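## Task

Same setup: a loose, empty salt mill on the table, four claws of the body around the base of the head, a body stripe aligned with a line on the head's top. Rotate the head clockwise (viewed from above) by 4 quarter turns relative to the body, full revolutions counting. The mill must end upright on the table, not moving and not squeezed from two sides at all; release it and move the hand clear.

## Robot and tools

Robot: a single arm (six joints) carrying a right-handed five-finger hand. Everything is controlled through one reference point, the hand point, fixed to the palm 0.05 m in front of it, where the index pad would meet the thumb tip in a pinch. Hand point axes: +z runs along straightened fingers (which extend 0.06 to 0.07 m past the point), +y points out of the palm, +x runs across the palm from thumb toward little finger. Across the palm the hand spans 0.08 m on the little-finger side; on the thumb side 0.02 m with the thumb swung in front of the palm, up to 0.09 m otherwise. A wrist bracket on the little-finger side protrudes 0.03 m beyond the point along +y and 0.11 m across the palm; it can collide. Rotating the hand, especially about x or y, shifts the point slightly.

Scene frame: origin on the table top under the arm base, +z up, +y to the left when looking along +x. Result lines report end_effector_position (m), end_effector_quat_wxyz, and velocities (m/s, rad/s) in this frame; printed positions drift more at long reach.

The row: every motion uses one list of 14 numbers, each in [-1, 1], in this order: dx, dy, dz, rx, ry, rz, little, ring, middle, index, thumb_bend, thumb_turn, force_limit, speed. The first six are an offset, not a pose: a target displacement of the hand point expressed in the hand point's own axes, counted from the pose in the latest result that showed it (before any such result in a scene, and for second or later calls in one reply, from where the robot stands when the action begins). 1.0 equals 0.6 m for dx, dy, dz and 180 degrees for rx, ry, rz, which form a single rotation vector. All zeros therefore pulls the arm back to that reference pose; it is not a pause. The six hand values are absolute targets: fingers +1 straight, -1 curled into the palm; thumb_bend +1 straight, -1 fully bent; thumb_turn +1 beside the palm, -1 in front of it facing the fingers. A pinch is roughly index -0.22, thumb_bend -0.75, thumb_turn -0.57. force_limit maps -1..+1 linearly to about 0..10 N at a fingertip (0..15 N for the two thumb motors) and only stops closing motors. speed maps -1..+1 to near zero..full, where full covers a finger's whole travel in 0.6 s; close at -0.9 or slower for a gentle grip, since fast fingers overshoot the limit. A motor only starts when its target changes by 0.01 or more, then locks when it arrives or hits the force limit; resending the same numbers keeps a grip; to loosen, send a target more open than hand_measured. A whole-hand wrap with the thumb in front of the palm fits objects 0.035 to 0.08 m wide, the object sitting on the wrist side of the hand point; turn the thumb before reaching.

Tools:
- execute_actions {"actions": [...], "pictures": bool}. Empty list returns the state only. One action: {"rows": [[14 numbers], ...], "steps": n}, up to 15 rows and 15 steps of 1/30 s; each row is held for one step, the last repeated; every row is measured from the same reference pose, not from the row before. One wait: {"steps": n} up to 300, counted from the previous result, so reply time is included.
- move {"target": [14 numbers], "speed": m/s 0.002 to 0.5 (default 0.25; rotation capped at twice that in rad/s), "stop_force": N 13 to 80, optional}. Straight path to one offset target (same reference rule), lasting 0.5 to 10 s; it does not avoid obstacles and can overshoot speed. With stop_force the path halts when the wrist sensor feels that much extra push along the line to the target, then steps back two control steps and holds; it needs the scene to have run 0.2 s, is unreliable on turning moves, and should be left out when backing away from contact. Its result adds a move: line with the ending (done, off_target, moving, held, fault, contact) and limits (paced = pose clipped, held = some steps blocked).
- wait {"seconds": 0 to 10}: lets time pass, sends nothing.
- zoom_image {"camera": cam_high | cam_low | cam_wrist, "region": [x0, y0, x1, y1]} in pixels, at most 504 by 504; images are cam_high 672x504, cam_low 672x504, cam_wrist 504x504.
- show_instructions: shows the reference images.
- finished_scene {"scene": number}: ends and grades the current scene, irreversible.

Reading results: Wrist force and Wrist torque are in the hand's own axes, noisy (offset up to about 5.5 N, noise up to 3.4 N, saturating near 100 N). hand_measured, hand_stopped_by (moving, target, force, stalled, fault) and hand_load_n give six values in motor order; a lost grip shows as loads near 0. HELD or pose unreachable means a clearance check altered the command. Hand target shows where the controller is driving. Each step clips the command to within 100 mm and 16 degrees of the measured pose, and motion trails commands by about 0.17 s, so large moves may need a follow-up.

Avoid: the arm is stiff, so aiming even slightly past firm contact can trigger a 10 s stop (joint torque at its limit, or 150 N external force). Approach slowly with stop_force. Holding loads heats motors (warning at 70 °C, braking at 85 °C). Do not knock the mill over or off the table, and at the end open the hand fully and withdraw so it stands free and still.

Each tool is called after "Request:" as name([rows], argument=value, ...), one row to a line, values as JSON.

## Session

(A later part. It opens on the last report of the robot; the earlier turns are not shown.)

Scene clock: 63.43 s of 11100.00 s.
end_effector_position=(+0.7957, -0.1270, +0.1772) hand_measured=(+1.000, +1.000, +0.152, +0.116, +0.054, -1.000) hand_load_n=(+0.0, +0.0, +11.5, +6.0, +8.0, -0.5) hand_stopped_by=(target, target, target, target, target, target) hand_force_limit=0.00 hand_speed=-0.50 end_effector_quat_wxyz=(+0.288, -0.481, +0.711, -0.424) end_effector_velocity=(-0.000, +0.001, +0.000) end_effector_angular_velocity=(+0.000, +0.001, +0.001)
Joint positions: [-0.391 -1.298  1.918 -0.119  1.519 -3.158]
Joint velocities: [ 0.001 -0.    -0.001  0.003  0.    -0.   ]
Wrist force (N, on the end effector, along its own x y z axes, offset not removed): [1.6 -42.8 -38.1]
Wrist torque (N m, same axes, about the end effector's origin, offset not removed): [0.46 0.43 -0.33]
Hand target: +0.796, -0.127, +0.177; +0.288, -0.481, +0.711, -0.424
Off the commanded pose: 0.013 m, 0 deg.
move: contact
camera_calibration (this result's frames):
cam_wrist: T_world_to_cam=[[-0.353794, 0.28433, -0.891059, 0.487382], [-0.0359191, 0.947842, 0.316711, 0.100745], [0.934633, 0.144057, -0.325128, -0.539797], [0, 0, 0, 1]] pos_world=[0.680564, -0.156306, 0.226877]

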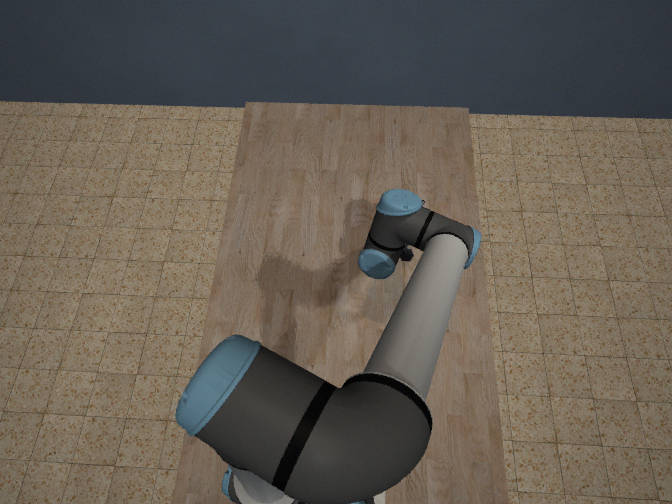

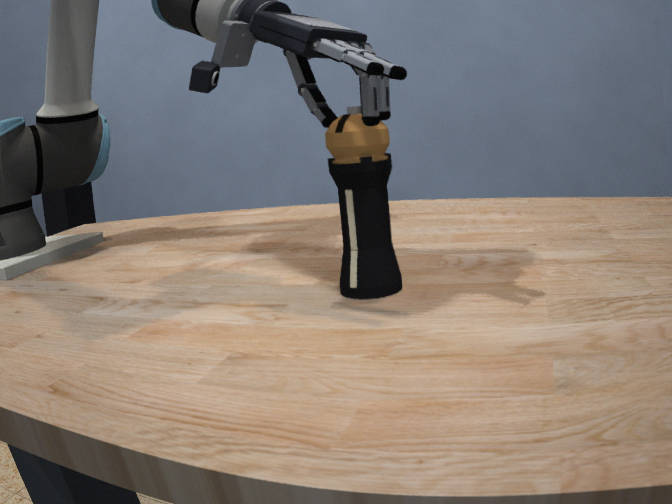

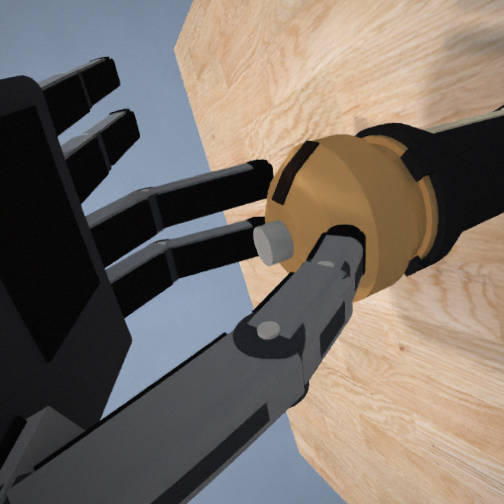

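Request:
move(target=[0,0.001,-0.0018,0,0,0,1,1,0.15,0.115,0.05,-1,0,-0.5], speed=0.003)

Request:
move(target=[0,0.0147,0.0079,0,0,0,1,1,0.15,0.115,0.05,-1,0,-0.5], speed=0.002, stop_force=38)

Request:
move(target=[-0.0011,-0.0017,0.0031,0,0.083,0.045,1,1,0.15,0.115,0.05,-1,0,-0.5], speed=0.06)

Scene clock: 65.57 s of 11100.00 s.
end_effector_position=(+0.7947, -0.1266, +0.1772) hand_measured=(+1.000, +1.000, +0.152, +0.118, +0.054, -1.000) hand_load_n=(+0.0, +0.0, +15.5, +10.0, +5.5, -0.5) hand_stopped_by=(target, target, target, target, target, target) hand_force_limit=0.00 hand_speed=-0.50 end_effector_quat_wxyz=(+0.288, -0.481, +0.711, -0.424) end_effector_velocity=(-0.001, +0.001, -0.000) end_effector_angular_velocity=(-0.002, +0.001, +0.002)
Joint positions: [-0.391 -1.299  1.92  -0.12   1.519 -3.158]
Joint velocities: [ 0.001 -0.002  0.003 -0.001  0.    -0.002]
Wrist force (N, on the end effector, along its own x y z axes, offset not removed): [4.6 -42.2 -17.5]
Wrist torque (N m, same axes, about the end effector's origin, offset not removed): [0.35 0.03 -0.29]
Hand target: +0.795, -0.127, +0.177; +0.288, -0.481, +0.711, -0.424
Off the commanded pose: 0.000 m, 0 deg.
move: done
camera_calibration (this result's frames):
cam_wrist: T_world_to_cam=[[-0.353701, 0.28429, -0.891109, 0.486867], [-0.0359466, 0.947857, 0.316662, 0.100287], [0.934668, 0.144036, -0.325039, -0.538951], [0, 0, 0, 1]] pos_world=[0.67955, -0.155841, 0.226915]

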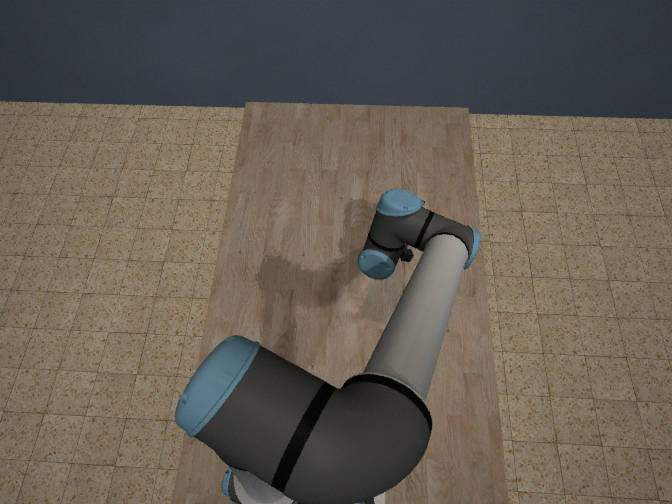

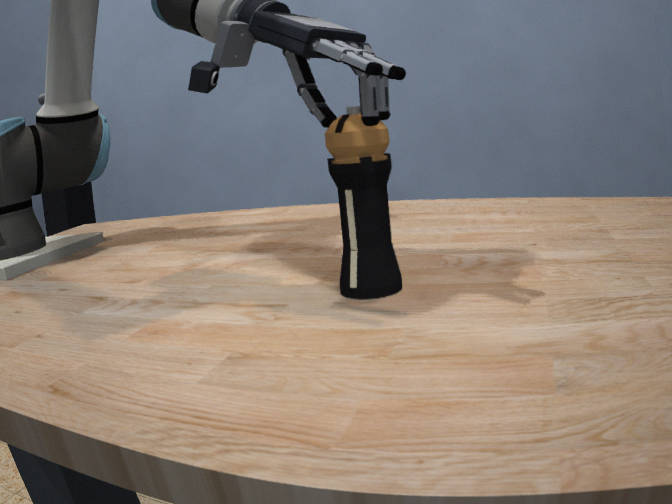

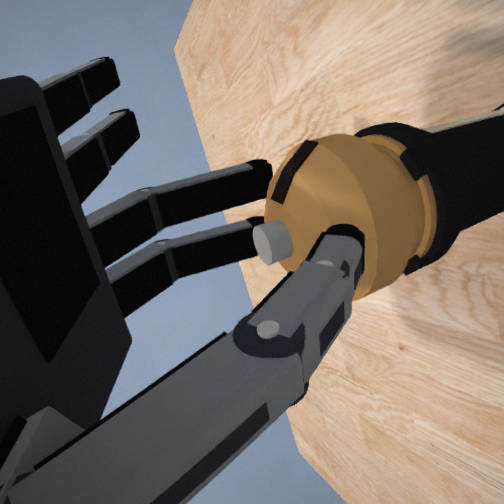

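Scene clock: 67.17 s of 11100.00 s.
end_effector_position=(+0.7947, -0.1266, +0.1747) hand_measured=(+1.000, +1.000, +0.152, +0.118, +0.058, -1.000) hand_load_n=(+0.0, +0.0, +21.5, +17.5, +13.5, -1.0) hand_stopped_by=(target, target, target, target, target, target) hand_force_limit=0.00 hand_speed=-0.50 end_effector_quat_wxyz=(+0.288, -0.481, +0.711, -0.424) end_effector_velocity=(+0.001, -0.001, +0.002) end_effector_angular_velocity=(-0.003, -0.003, -0.000)
Joint positions: [-0.391 -1.297  1.922 -0.124  1.519 -3.158]
Joint velocities: [-0.    -0.002 -0.001 -0.001  0.001 -0.001]
Wrist force (N, on the end effector, along its own x y z axes, offset not removed): [5.7 -73.6 -49.7]
Wrist torque (N m, same axes, about the end effector's origin, offset not removed): [0.65 -0.04 -0.55]
Hand target: +0.795, -0.127, +0.175; +0.288, -0.481, +0.711, -0.424
Off the commanded pose: 0.008 m, 0 deg.
move: contact
camera_calibration (this result's frames):
cam_wrist: T_world_to_cam=[[-0.353618, 0.284251, -0.891154, 0.484623], [-0.0359674, 0.947872, 0.316614, 0.101136], [0.934698, 0.144013, -0.324961, -0.539806], [0, 0, 0, 1]] pos_world=[0.679565, -0.155879, 0.224436]

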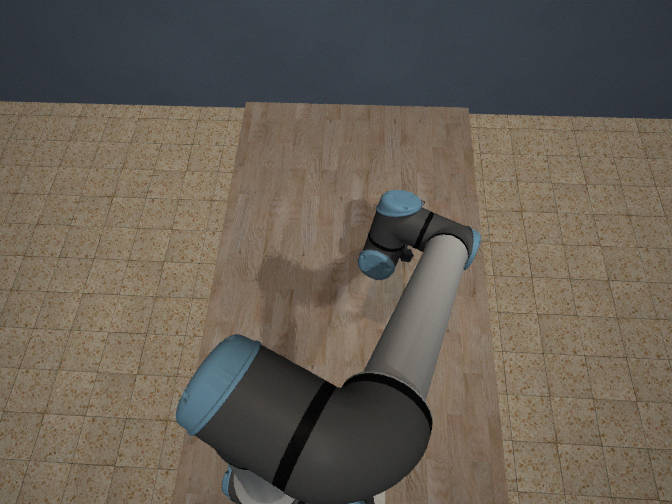

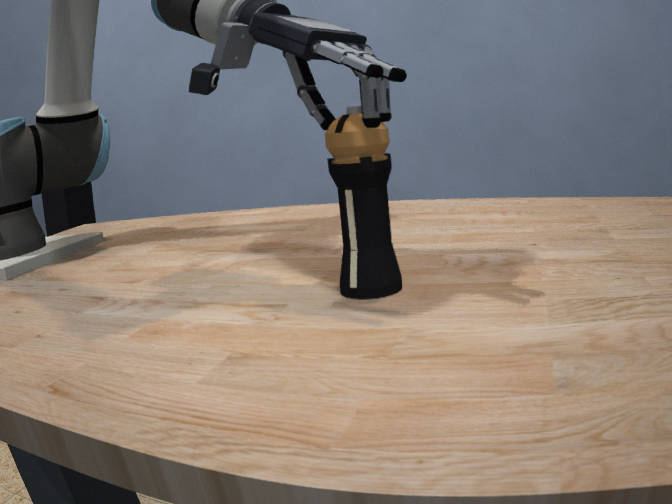

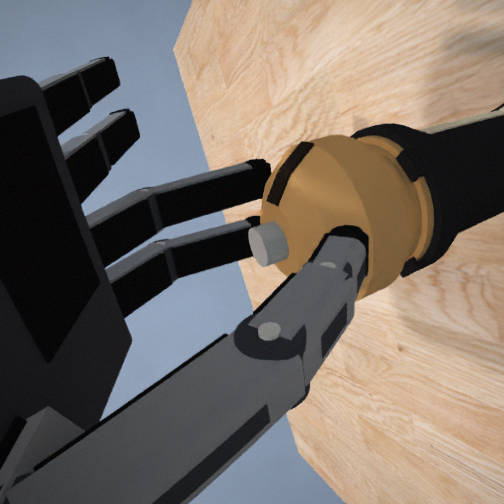

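Scene clock: 69.97 s of 11100.00 s.
end_effector_position=(+0.7969, -0.1269, +0.1747) hand_measured=(+1.000, +1.000, +0.162, +0.118, +0.058, -1.000) hand_load_n=(+0.0, +0.0, +21.5, +19.5, +15.0, -9.0) hand_stopped_by=(target, target, target, target, target, target) hand_force_limit=0.00 hand_speed=-0.50 end_effector_quat_wxyz=(+0.223, -0.372, +0.774, -0.461) end_effector_velocity=(+0.000, +0.002, +0.001) end_effector_angular_velocity=(-0.000, -0.002, -0.014)
Joint positions: [-0.285 -1.263  1.878 -0.087  1.87  -2.961]
Joint velocities: [ 0.007  0.001 -0.003  0.004  0.018  0.011]
Wrist force (N, on the end effector, along its own x y z axes, offset not removed): [-1.3 -66.7 -35.7]
Wrist torque (N m, same axes, about the end effector's origin, offset not removed): [0.41 -0.21 -0.78]
Hand target: +0.797, -0.127, +0.175; +0.222, -0.371, +0.775, -0.461
Off the commanded pose: 0.000 m, 0 deg.
move: done
camera_calibration (this result's frames):
cam_wrist: T_world_to_cam=[[-0.255785, 0.374931, -0.891067, 0.418987], [0.24081, 0.917386, 0.31688, -0.123017], [0.936261, -0.133525, -0.324941, -0.578347], [0, 0, 0, 1]] pos_world=[0.678278, -0.12146, 0.224399]

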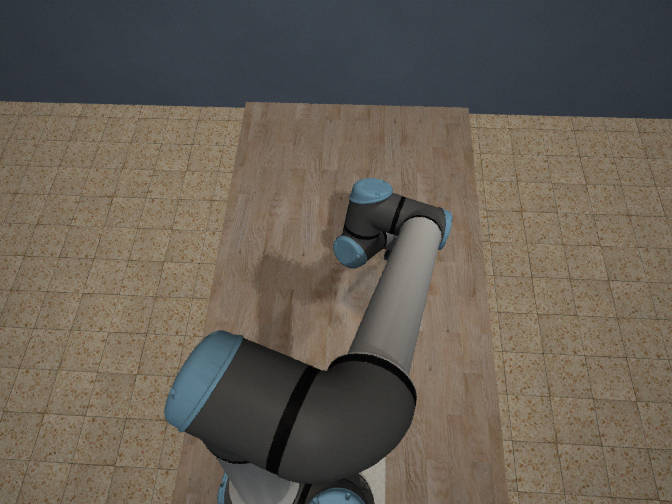

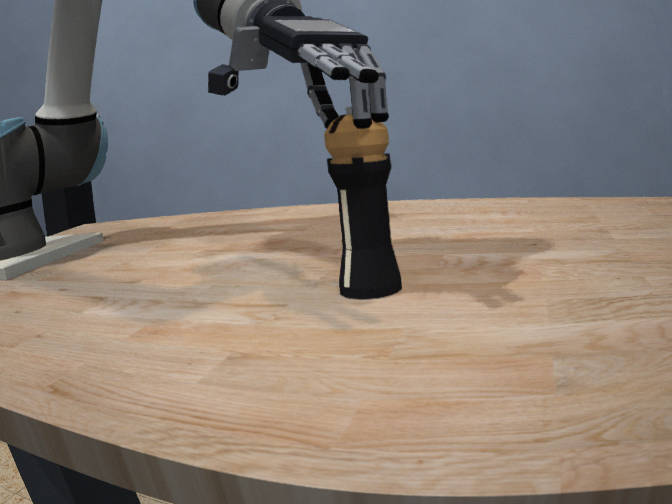

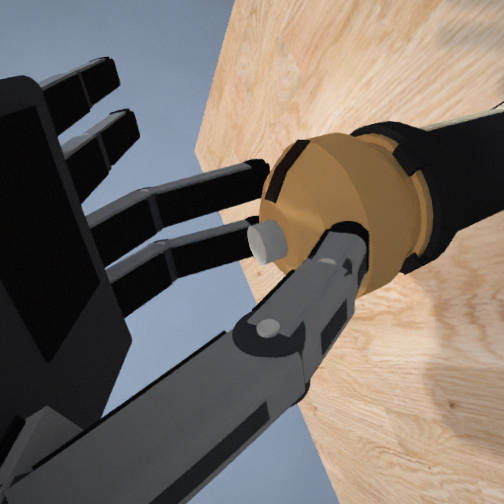

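Request:
move(target=[0,-0.03,-0.0163,0,0,0,1,1,0.15,0.115,0.05,-1,0,-0.5], speed=0.03)

Request:
move(target=[0,-0.1,-0.054,0,-0.1905,-0.1034,1,1,1,1,1,-1,0,0], speed=0.25)

Request:
move(target=[0,0,0,0.1583,0,0,1,1,1,1,1,-1,0,0], speed=0.25)

Request:
move(target=[0,0,0,0,0,-0.5,1,1,1,1,1,-1,0,0], speed=0.3)

Scene clock: 86.17 s of 11100.00 s.
end_effector_position=(+0.7969, -0.1268, +0.1948) hand_measured=(+1.000, +1.000, +0.158, +0.116, +0.050, -1.000) hand_load_n=(+0.0, +0.0, +0.0, +0.0, +0.0, +0.0) hand_stopped_by=(target, target, target, target, target, target) hand_force_limit=0.00 hand_speed=-0.50 end_effector_quat_wxyz=(+0.223, -0.372, +0.774, -0.461) end_effector_velocity=(-0.000, +0.000, +0.003) end_effector_angular_velocity=(-0.001, -0.000, +0.000)
Joint positions: [-0.285 -1.282  1.862 -0.051  1.87  -2.961]
Joint velocities: [-0.    -0.004 -0.001  0.005  0.    -0.001]
Wrist force (N, on the end effector, along its own x y z axes, offset not removed): [-1.6 -2.2 -4.2]
Wrist torque (N m, same axes, about the end effector's origin, offset not removed): [0.07 0.14 0.01]
Hand target: +0.797, -0.127, +0.195; +0.223, -0.372, +0.774, -0.461
Off the commanded pose: 0.000 m, 0 deg.
After step 90, 12.17 s passed at rest.
move: done
camera_calibration (this result's frames):
cam_wrist: T_world_to_cam=[[-0.255766, 0.374932, -0.891072, 0.436858], [0.240835, 0.917382, 0.316875, -0.129433], [0.93626, -0.133555, -0.324932, -0.571749], [0, 0, 0, 1]] pos_world=[0.678211, -0.121413, 0.244506]

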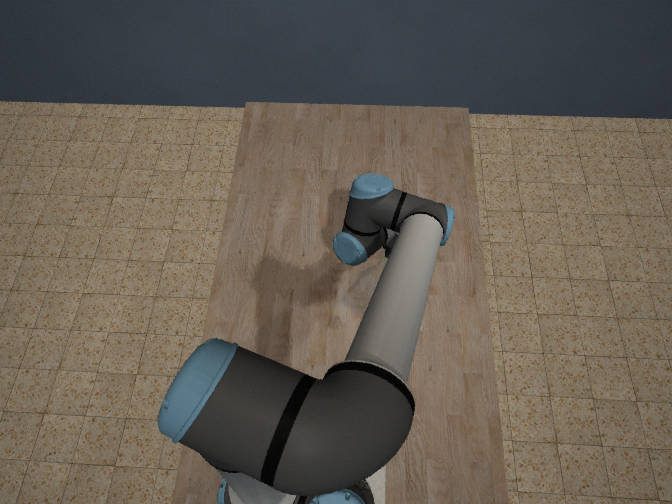

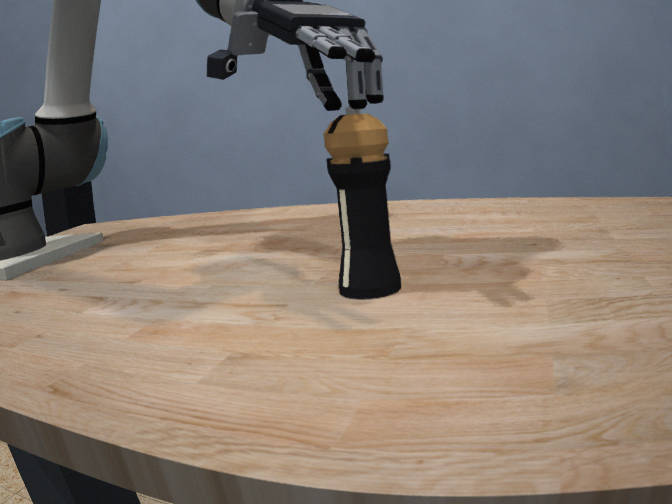

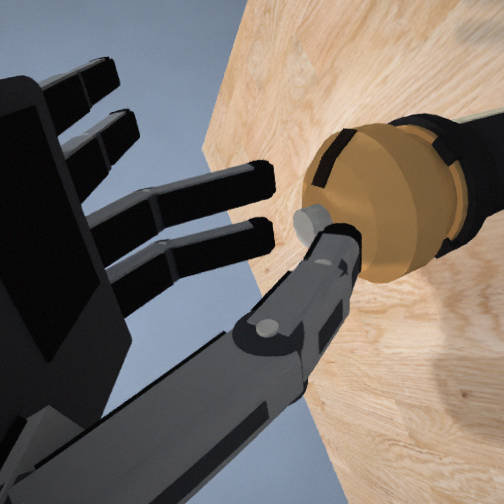

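Scene clock: 88.10 s of 11100.00 s.
end_effector_position=(+0.7966, -0.1267, +0.2631) hand_measured=(+1.000, +1.000, +1.000, +1.000, +1.000, -1.000) hand_load_n=(+0.0, +0.0, +0.0, +0.0, +0.0, +0.0) hand_stopped_by=(target, target, target, target, target, target) hand_force_limit=0.00 hand_speed=0.00 end_effector_quat_wxyz=(-0.363, +0.608, -0.606, +0.361) end_effector_velocity=(+0.001, +0.001, -0.001) end_effector_angular_velocity=(+0.003, +0.006, +0.018)
Joint positions: [-0.514 -1.337  1.805  0.103  1.079 -3.423]
Joint velocities: [-0.003  0.007 -0.008  0.013 -0.018 -0.013]
Wrist force (N, on the end effector, along its own x y z axes, offset not removed): [-2.2 0.5 -1.4]
Wrist torque (N m, same axes, about the end effector's origin, offset not removed): [0.21 0.07 0.12]
Hand target: +0.797, -0.127, +0.263; -0.364, +0.609, -0.606, +0.361
Off the commanded pose: 0.000 m, 0 deg.
move: done
camera_calibration (this result's frames):
cam_wrist: T_world_to_cam=[[-0.433752, 0.130387, -0.891548, 0.608523], [-0.388712, 0.865583, 0.315704, 0.344098], [0.812873, 0.483493, -0.324765, -0.372883], [0, 0, 0, 1]] pos_world=[0.70081, -0.196903, 0.312795]

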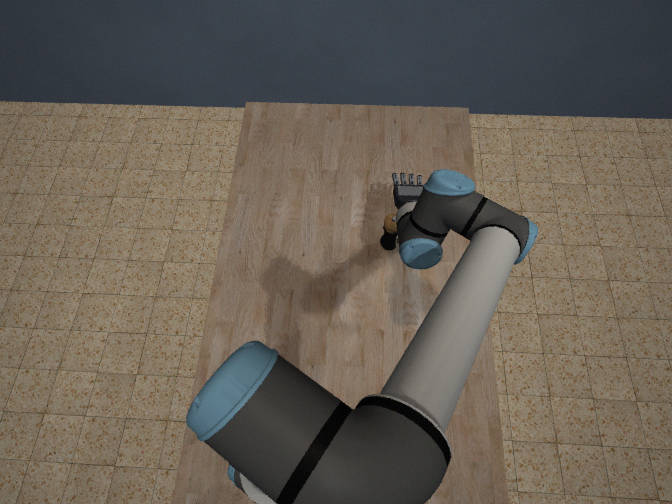

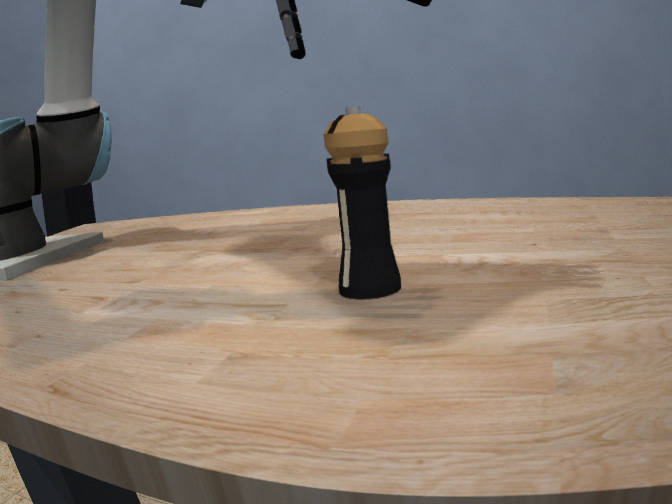

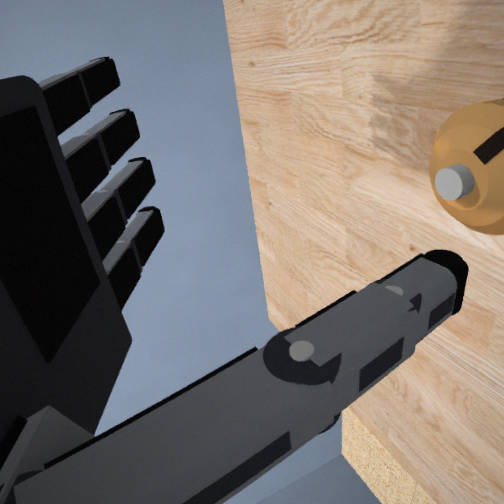

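Scene clock: 89.70 s of 11100.00 s.
end_effector_position=(+0.7965, -0.1266, +0.2630) hand_measured=(+1.000, +1.000, +1.000, +1.000, +1.000, -1.000) hand_load_n=(+0.0, +0.0, +0.0, +0.0, +0.0, +0.0) hand_stopped_by=(target, target, target, target, target, target) hand_force_limit=0.00 hand_speed=0.00 end_effector_quat_wxyz=(+0.501, -0.501, +0.499, -0.499) end_effector_velocity=(+0.000, -0.001, -0.001) end_effector_angular_velocity=(+0.001, -0.019, -0.004)
Joint positions: [-0.573 -1.425  2.125 -0.699  0.95  -3.133]
Joint velocities: [-0.001  0.001  0.011 -0.035  0.002  0.014]
Wrist force (N, on the end effector, along its own x y z axes, offset not removed): [0.3 -1.6 -2.8]
Wrist torque (N m, same axes, about the end effector's origin, offset not removed): [0.03 -0.30 0.06]
Hand target: +0.797, -0.127, +0.263; +0.502, -0.501, +0.498, -0.499
Off the commanded pose: 0.000 m, 0 deg.
move: done
camera_calibration (this result's frames):
cam_wrist: T_world_to_cam=[[0.0412292, 0.131741, -0.990426, 0.256189], [-0.493097, 0.864826, 0.0945078, 0.485317], [0.868997, 0.484479, 0.100617, -0.529338], [0, 0, 0, 1]] pos_world=[0.688739, -0.197012, 0.261131]

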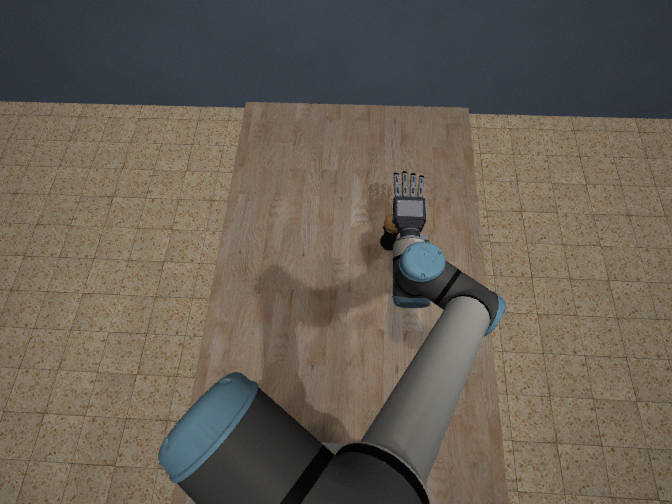

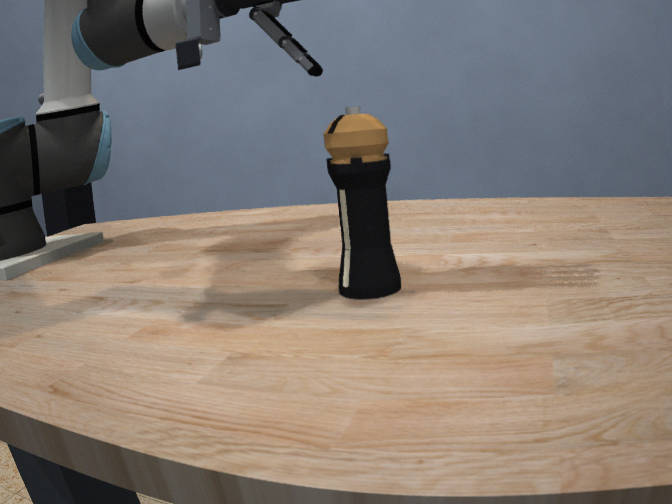

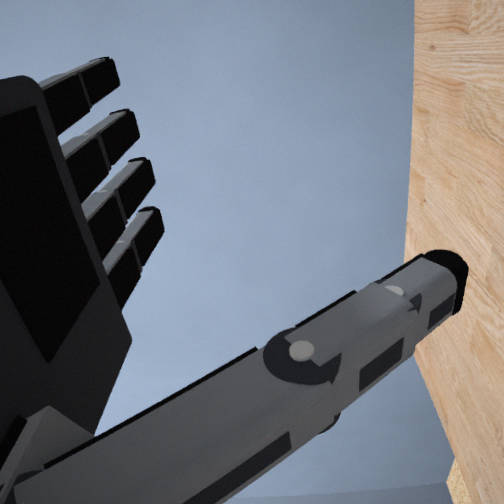

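Scene clock: 92.93 s of 11100.00 s.
end_effector_position=(+0.7967, -0.1267, +0.2627) hand_measured=(+1.000, +1.000, +1.000, +1.000, +1.000, -1.000) hand_load_n=(+0.0, +0.0, +0.0, +0.0, +0.0, +0.0) hand_stopped_by=(target, target, target, target, target, target) hand_force_limit=0.00 hand_speed=0.00 end_effector_quat_wxyz=(-0.003, +0.707, +0.001, +0.707) end_effector_velocity=(+0.001, -0.001, +0.002) end_effector_angular_velocity=(-0.017, -0.002, -0.001)
Joint positions: [-0.422 -1.418  2.184 -0.764  1.101 -4.701]
Joint velocities: [ 0.     0.001 -0.001 -0.002  0.002 -0.016]
Wrist force (N, on the end effector, along its own x y z axes, offset not removed): [-0.2 -1.5 -1.7]
Wrist torque (N m, same axes, about the end effector's origin, offset not removed): [-0.10 -0.23 0.04]
Hand target: +0.797, -0.127, +0.263; -0.002, +0.707, +0.002, +0.707
Off the commanded pose: 0.000 m, 0 deg.
move: done
camera_calibration (this result's frames):
cam_wrist: T_world_to_cam=[[0.0472503, -0.989932, -0.133426, -0.116128], [-0.489409, 0.093501, -0.867027, 0.637429], [0.870773, 0.106267, -0.480063, -0.426195], [0, 0, 0, 1]] pos_world=[0.68857, -0.129268, 0.332573]

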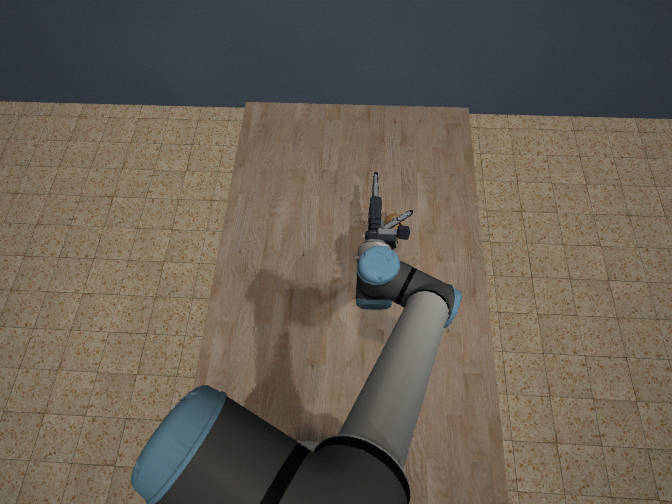

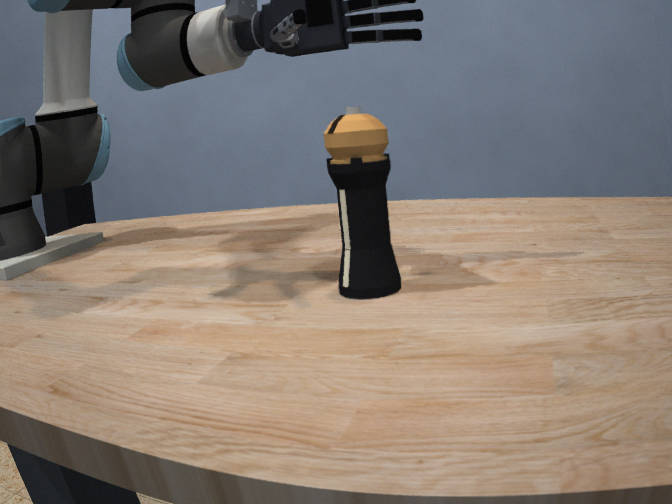

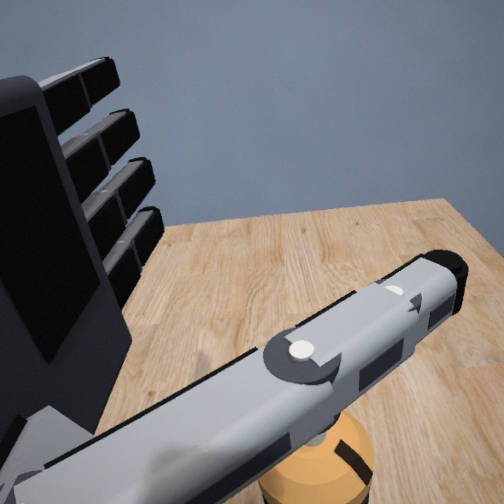

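Request:
move(target=[-0.12,0.025,0.006,0,0,0,1,1,1,1,1,-1,0,0], speed=0.15)

Request:
move(target=[-0.1,0,0,0,0,0,1,1,1,1,1,-1,0,0], speed=0.04, stop_force=13)

Scene clock: 94.83 s of 11100.00 s.
end_effector_position=(+0.8004, -0.1416, +0.1911) hand_measured=(+1.000, +1.000, +1.000, +1.000, +1.000, -1.000) hand_load_n=(+0.0, +0.0, +0.0, +0.0, +0.0, +0.0) hand_stopped_by=(target, target, target, target, target, target) hand_force_limit=0.00 hand_speed=0.00 end_effector_quat_wxyz=(-0.003, +0.707, +0.001, +0.707) end_effector_velocity=(+0.001, -0.000, -0.002) end_effector_angular_velocity=(-0.001, -0.002, +0.001)
Joint positions: [-0.443 -1.302  2.217 -0.914  1.079 -4.701]
Joint velocities: [ 0.     0.006 -0.001 -0.007 -0.001  0.   ]
Wrist force (N, on the end effector, along its own x y z axes, offset not removed): [-1.5 0.6 -1.0]
Wrist torque (N m, same axes, about the end effector's origin, offset not removed): [0.12 -0.14 0.10]
Hand target: +0.800, -0.142, +0.191; -0.003, +0.707, +0.001, +0.707
Off the commanded pose: 0.000 m, 0 deg.
move: done
camera_calibration (this result's frames):
cam_wrist: T_world_to_cam=[[0.0472268, -0.989929, -0.133456, -0.140594], [-0.48948, 0.0935296, -0.866984, 0.578528], [0.870735, 0.106269, -0.480133, -0.462182], [0, 0, 0, 1]] pos_world=[0.692255, -0.144172, 0.260902]

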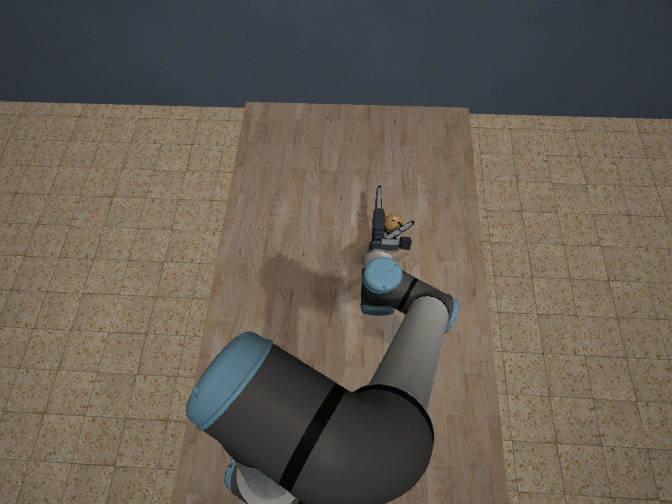

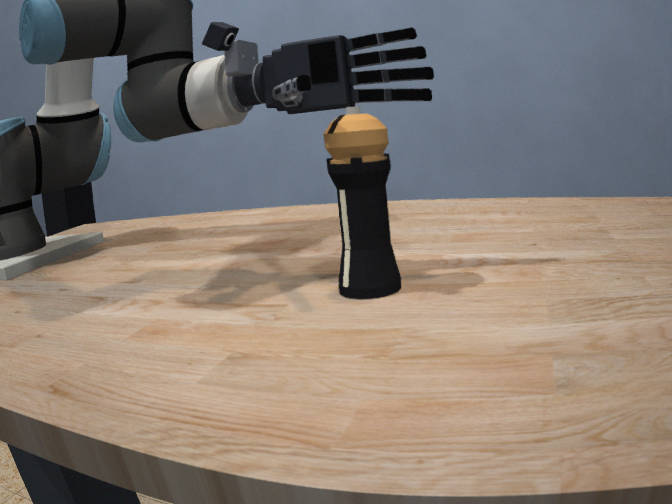

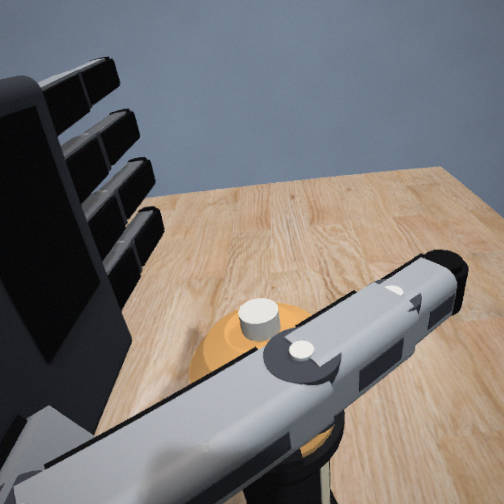

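Scene clock: 96.73 s of 11100.00 s.
end_effector_position=(+0.8004, -0.1416, +0.1314) hand_measured=(+1.000, +1.000, +1.000, +1.000, +1.000, -1.000) hand_load_n=(+0.0, +0.0, +0.0, +0.0, +0.0, +0.0) hand_stopped_by=(target, target, target, target, target, target) hand_force_limit=0.00 hand_speed=0.00 end_effector_quat_wxyz=(-0.003, +0.707, +0.001, +0.707) end_effector_velocity=(+0.000, +0.000, -0.003) end_effector_angular_velocity=(-0.000, -0.001, +0.001)
Joint positions: [-0.442 -1.2    2.241 -1.039  1.08  -4.701]
Joint velocities: [ 0.001  0.005  0.001 -0.007 -0.     0.   ]
Wrist force (N, on the end effector, along its own x y z axes, offset not removed): [-0.2 1.6 -5.3]
Wrist torque (N m, same axes, about the end effector's origin, offset not removed): [0.65 -0.04 0.11]
Hand target: +0.800, -0.142, +0.131; -0.003, +0.707, +0.001, +0.707
Off the commanded pose: 0.000 m, 0 deg.
move: done
camera_calibration (this result's frames):
cam_wrist: T_world_to_cam=[[0.0472197, -0.989939, -0.133383, -0.148555], [-0.489526, 0.0934635, -0.866965, 0.52688], [0.870709, 0.106232, -0.480187, -0.49083], [0, 0, 0, 1]] pos_world=[0.692306, -0.144162, 0.201282]

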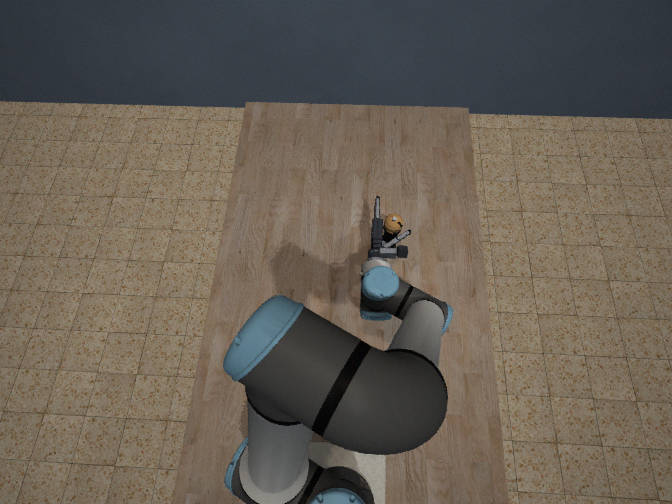

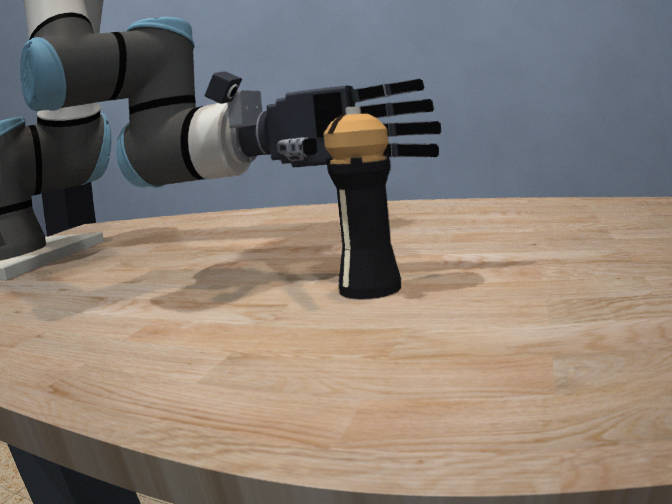

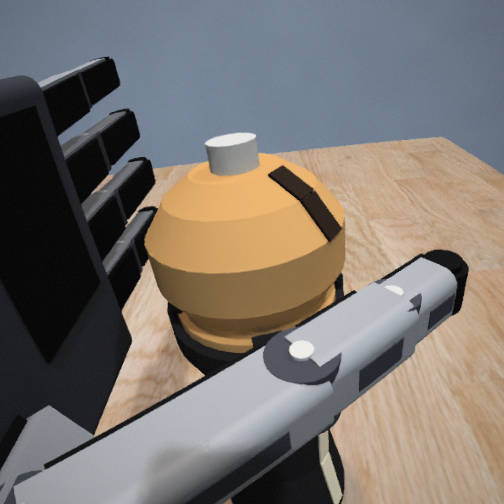

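Request:
move(target=[-0.158,0,0,0,0,0,1,1,1,1,1,-1,0,0], speed=0.06, stop_force=13)

Request:
move(target=[0,0.02,0.035,0,0,0,1,1,1,1,1,-1,0,0], speed=0.02)

Scene clock: 99.53 s of 11100.00 s.
end_effector_position=(+0.8005, -0.1416, +0.0369) hand_measured=(+1.000, +1.000, +1.000, +1.000, +1.000, -1.000) hand_load_n=(+0.0, +0.0, +0.0, +0.0, +0.0, +0.0) hand_stopped_by=(target, target, target, target, target, target) hand_force_limit=0.00 hand_speed=0.00 end_effector_quat_wxyz=(-0.003, +0.707, +0.001, +0.707) end_effector_velocity=(-0.000, -0.001, -0.003) end_effector_angular_velocity=(+0.001, -0.000, -0.001)
Joint positions: [-0.441 -1.021  2.252 -1.229  1.082 -4.701]
Joint velocities: [-0.002  0.005  0.    -0.006 -0.001  0.001]
Wrist force (N, on the end effector, along its own x y z axes, offset not removed): [-3.0 -0.9 -4.4]
Wrist torque (N m, same axes, about the end effector's origin, offset not removed): [0.13 0.18 -0.10]
Hand target: +0.801, -0.142, +0.037; -0.003, +0.707, +0.001, +0.707
Off the commanded pose: 0.000 m, 0 deg.
move: done
camera_calibration (this result's frames):
cam_wrist: T_world_to_cam=[[0.0472106, -0.989942, -0.133367, -0.161147], [-0.489587, 0.0934468, -0.866933, 0.445039], [0.870676, 0.106223, -0.480251, -0.536228], [0, 0, 0, 1]] pos_world=[0.692374, -0.144153, 0.106804]

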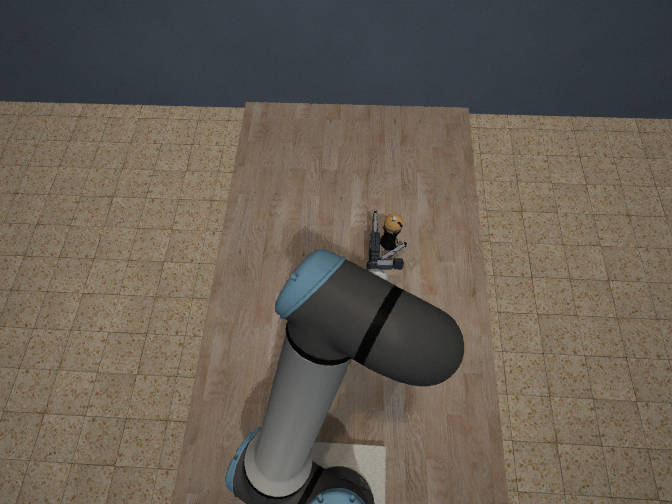

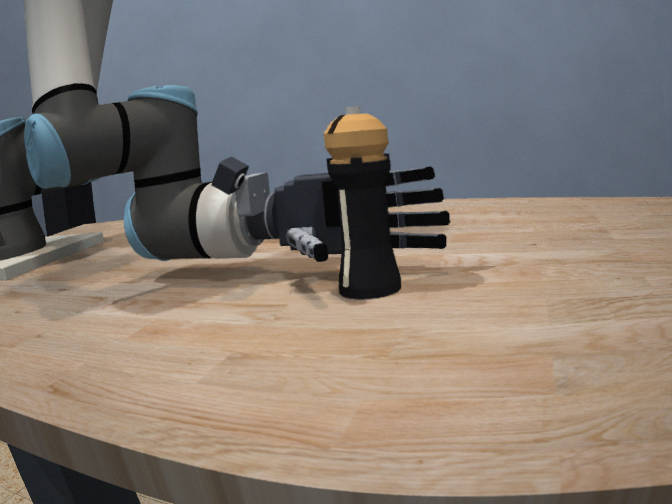

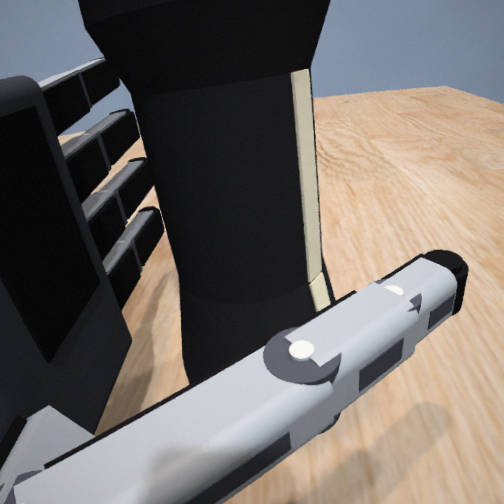

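Scene clock: 101.07 s of 11100.00 s.
end_effector_position=(+0.8212, -0.1534, +0.0370) hand_measured=(+1.000, +1.000, +1.000, +1.000, +1.000, -1.000) hand_load_n=(+0.0, +0.0, +0.0, +0.0, +0.0, +0.0) hand_stopped_by=(target, target, target, target, target, target) hand_force_limit=0.00 hand_speed=0.00 end_effector_quat_wxyz=(-0.003, +0.707, +0.001, +0.707) end_effector_velocity=(+0.003, +0.000, -0.000) end_effector_angular_velocity=(+0.002, +0.001, +0.001)
Joint positions: [-0.442 -1.003  2.207 -1.202  1.081 -4.701]
Joint velocities: [ 0.002  0.002 -0.006  0.005  0.001  0.001]
Wrist force (N, on the end effector, along its own x y z axes, offset not removed): [-0.3 -1.5 -1.1]
Wrist torque (N m, same axes, about the end effector's origin, offset not removed): [-0.17 -0.12 0.13]
Hand target: +0.822, -0.154, +0.037; -0.003, +0.707, +0.001, +0.707
Off the commanded pose: 0.000 m, 0 deg.
move: done
camera_calibration (this result's frames):
cam_wrist: T_world_to_cam=[[0.0472121, -0.989939, -0.133386, -0.173766], [-0.489577, 0.093464, -0.866936, 0.456312], [0.870681, 0.106233, -0.480239, -0.553042], [0, 0, 0, 1]] pos_world=[0.713127, -0.155915, 0.106823]

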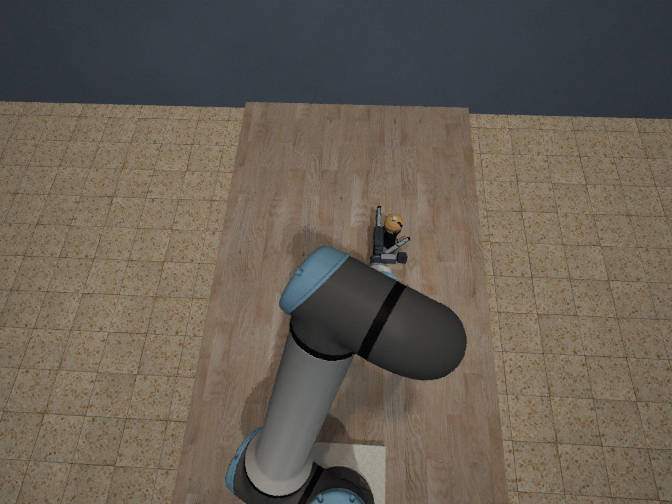

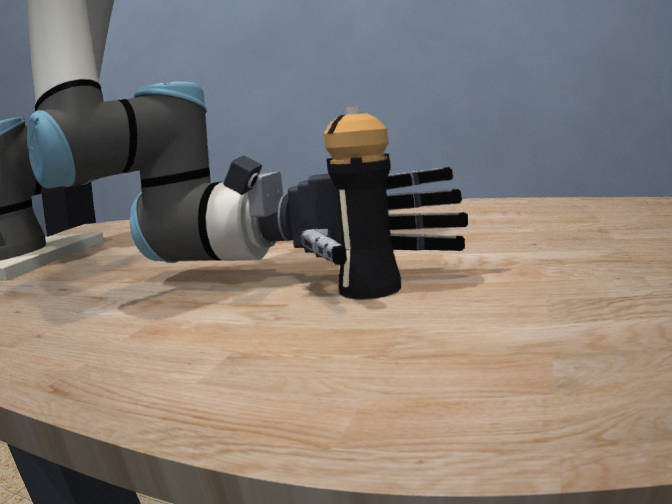

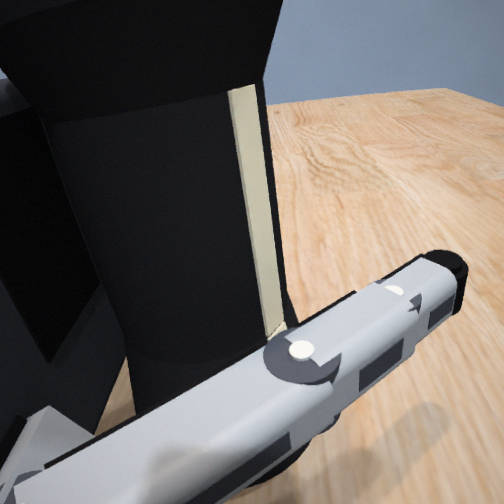

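Close ring, middle, index, thumb (little stays open).

Request:
move(target=[0,0,0,0,0,0,1,-1,-1,-1,-1,-1,0.8,-0.6], speed=0.02)

Scene clock: 104.07 s of 11100.00 s.
end_effector_position=(+0.8213, -0.1534, +0.0370) hand_measured=(+1.000, -0.480, -0.476, -0.408, +0.068, -1.000) hand_load_n=(+0.0, +11.5, +11.0, +6.5, +12.5, +0.0) hand_stopped_by=(target, force, force, force, force, target) hand_force_limit=0.80 hand_speed=-0.60 end_effector_quat_wxyz=(-0.003, +0.707, +0.001, +0.707) end_effector_velocity=(-0.000, -0.000, -0.000) end_effector_angular_velocity=(-0.002, +0.000, -0.000)
Joint positions: [-0.442 -1.004  2.207 -1.202  1.081 -4.701]
Joint velocities: [-0.    -0.     0.    -0.     0.    -0.002]
Wrist force (N, on the end effector, along its own x y z axes, offset not removed): [9.6 2.7 0.9]
Wrist torque (N m, same axes, about the end effector's origin, offset not removed): [0.30 -0.79 0.16]
Hand target: +0.821, -0.153, +0.037; -0.003, +0.707, +0.001, +0.707
Off the commanded pose: 0.000 m, 0 deg.
move: done
camera_calibration (this result's frames):
cam_wrist: T_world_to_cam=[[0.0472348, -0.989949, -0.133301, -0.173797], [-0.489447, 0.0933938, -0.867017, 0.456272], [0.870753, 0.106197, -0.480117, -0.55309], [0, 0, 0, 1]] pos_world=[0.713135, -0.155926, 0.106881]

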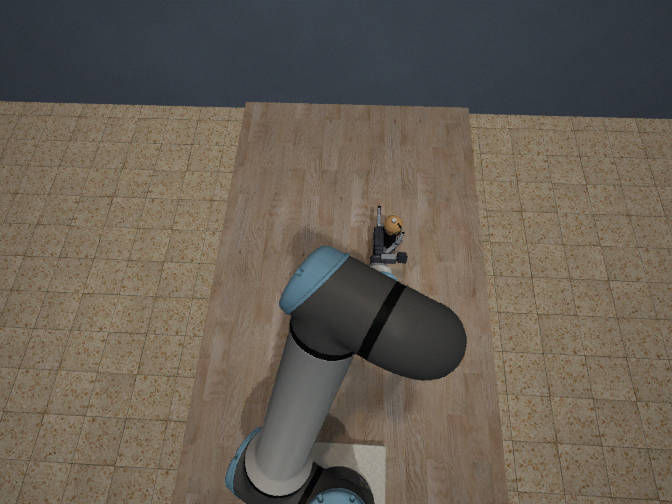

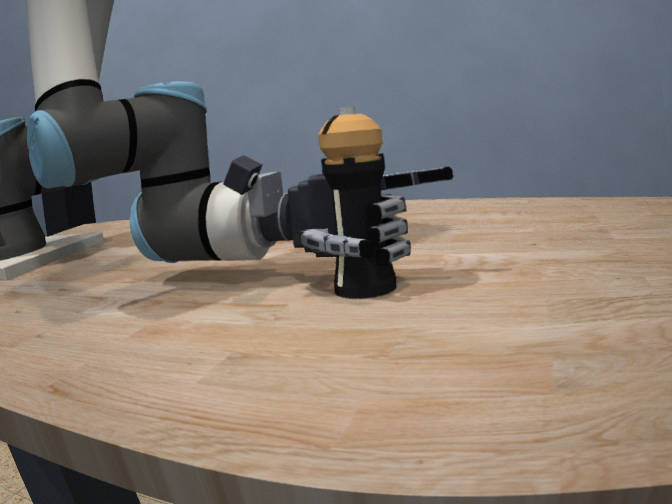

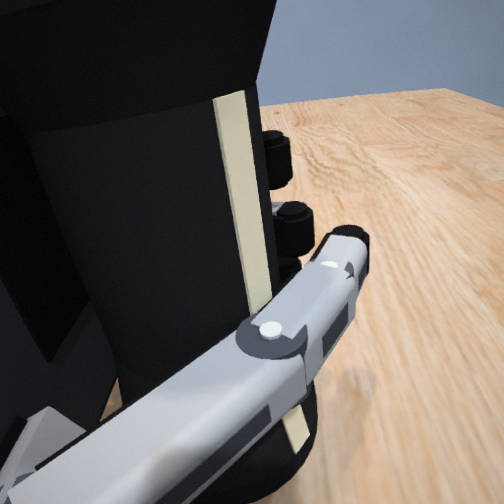

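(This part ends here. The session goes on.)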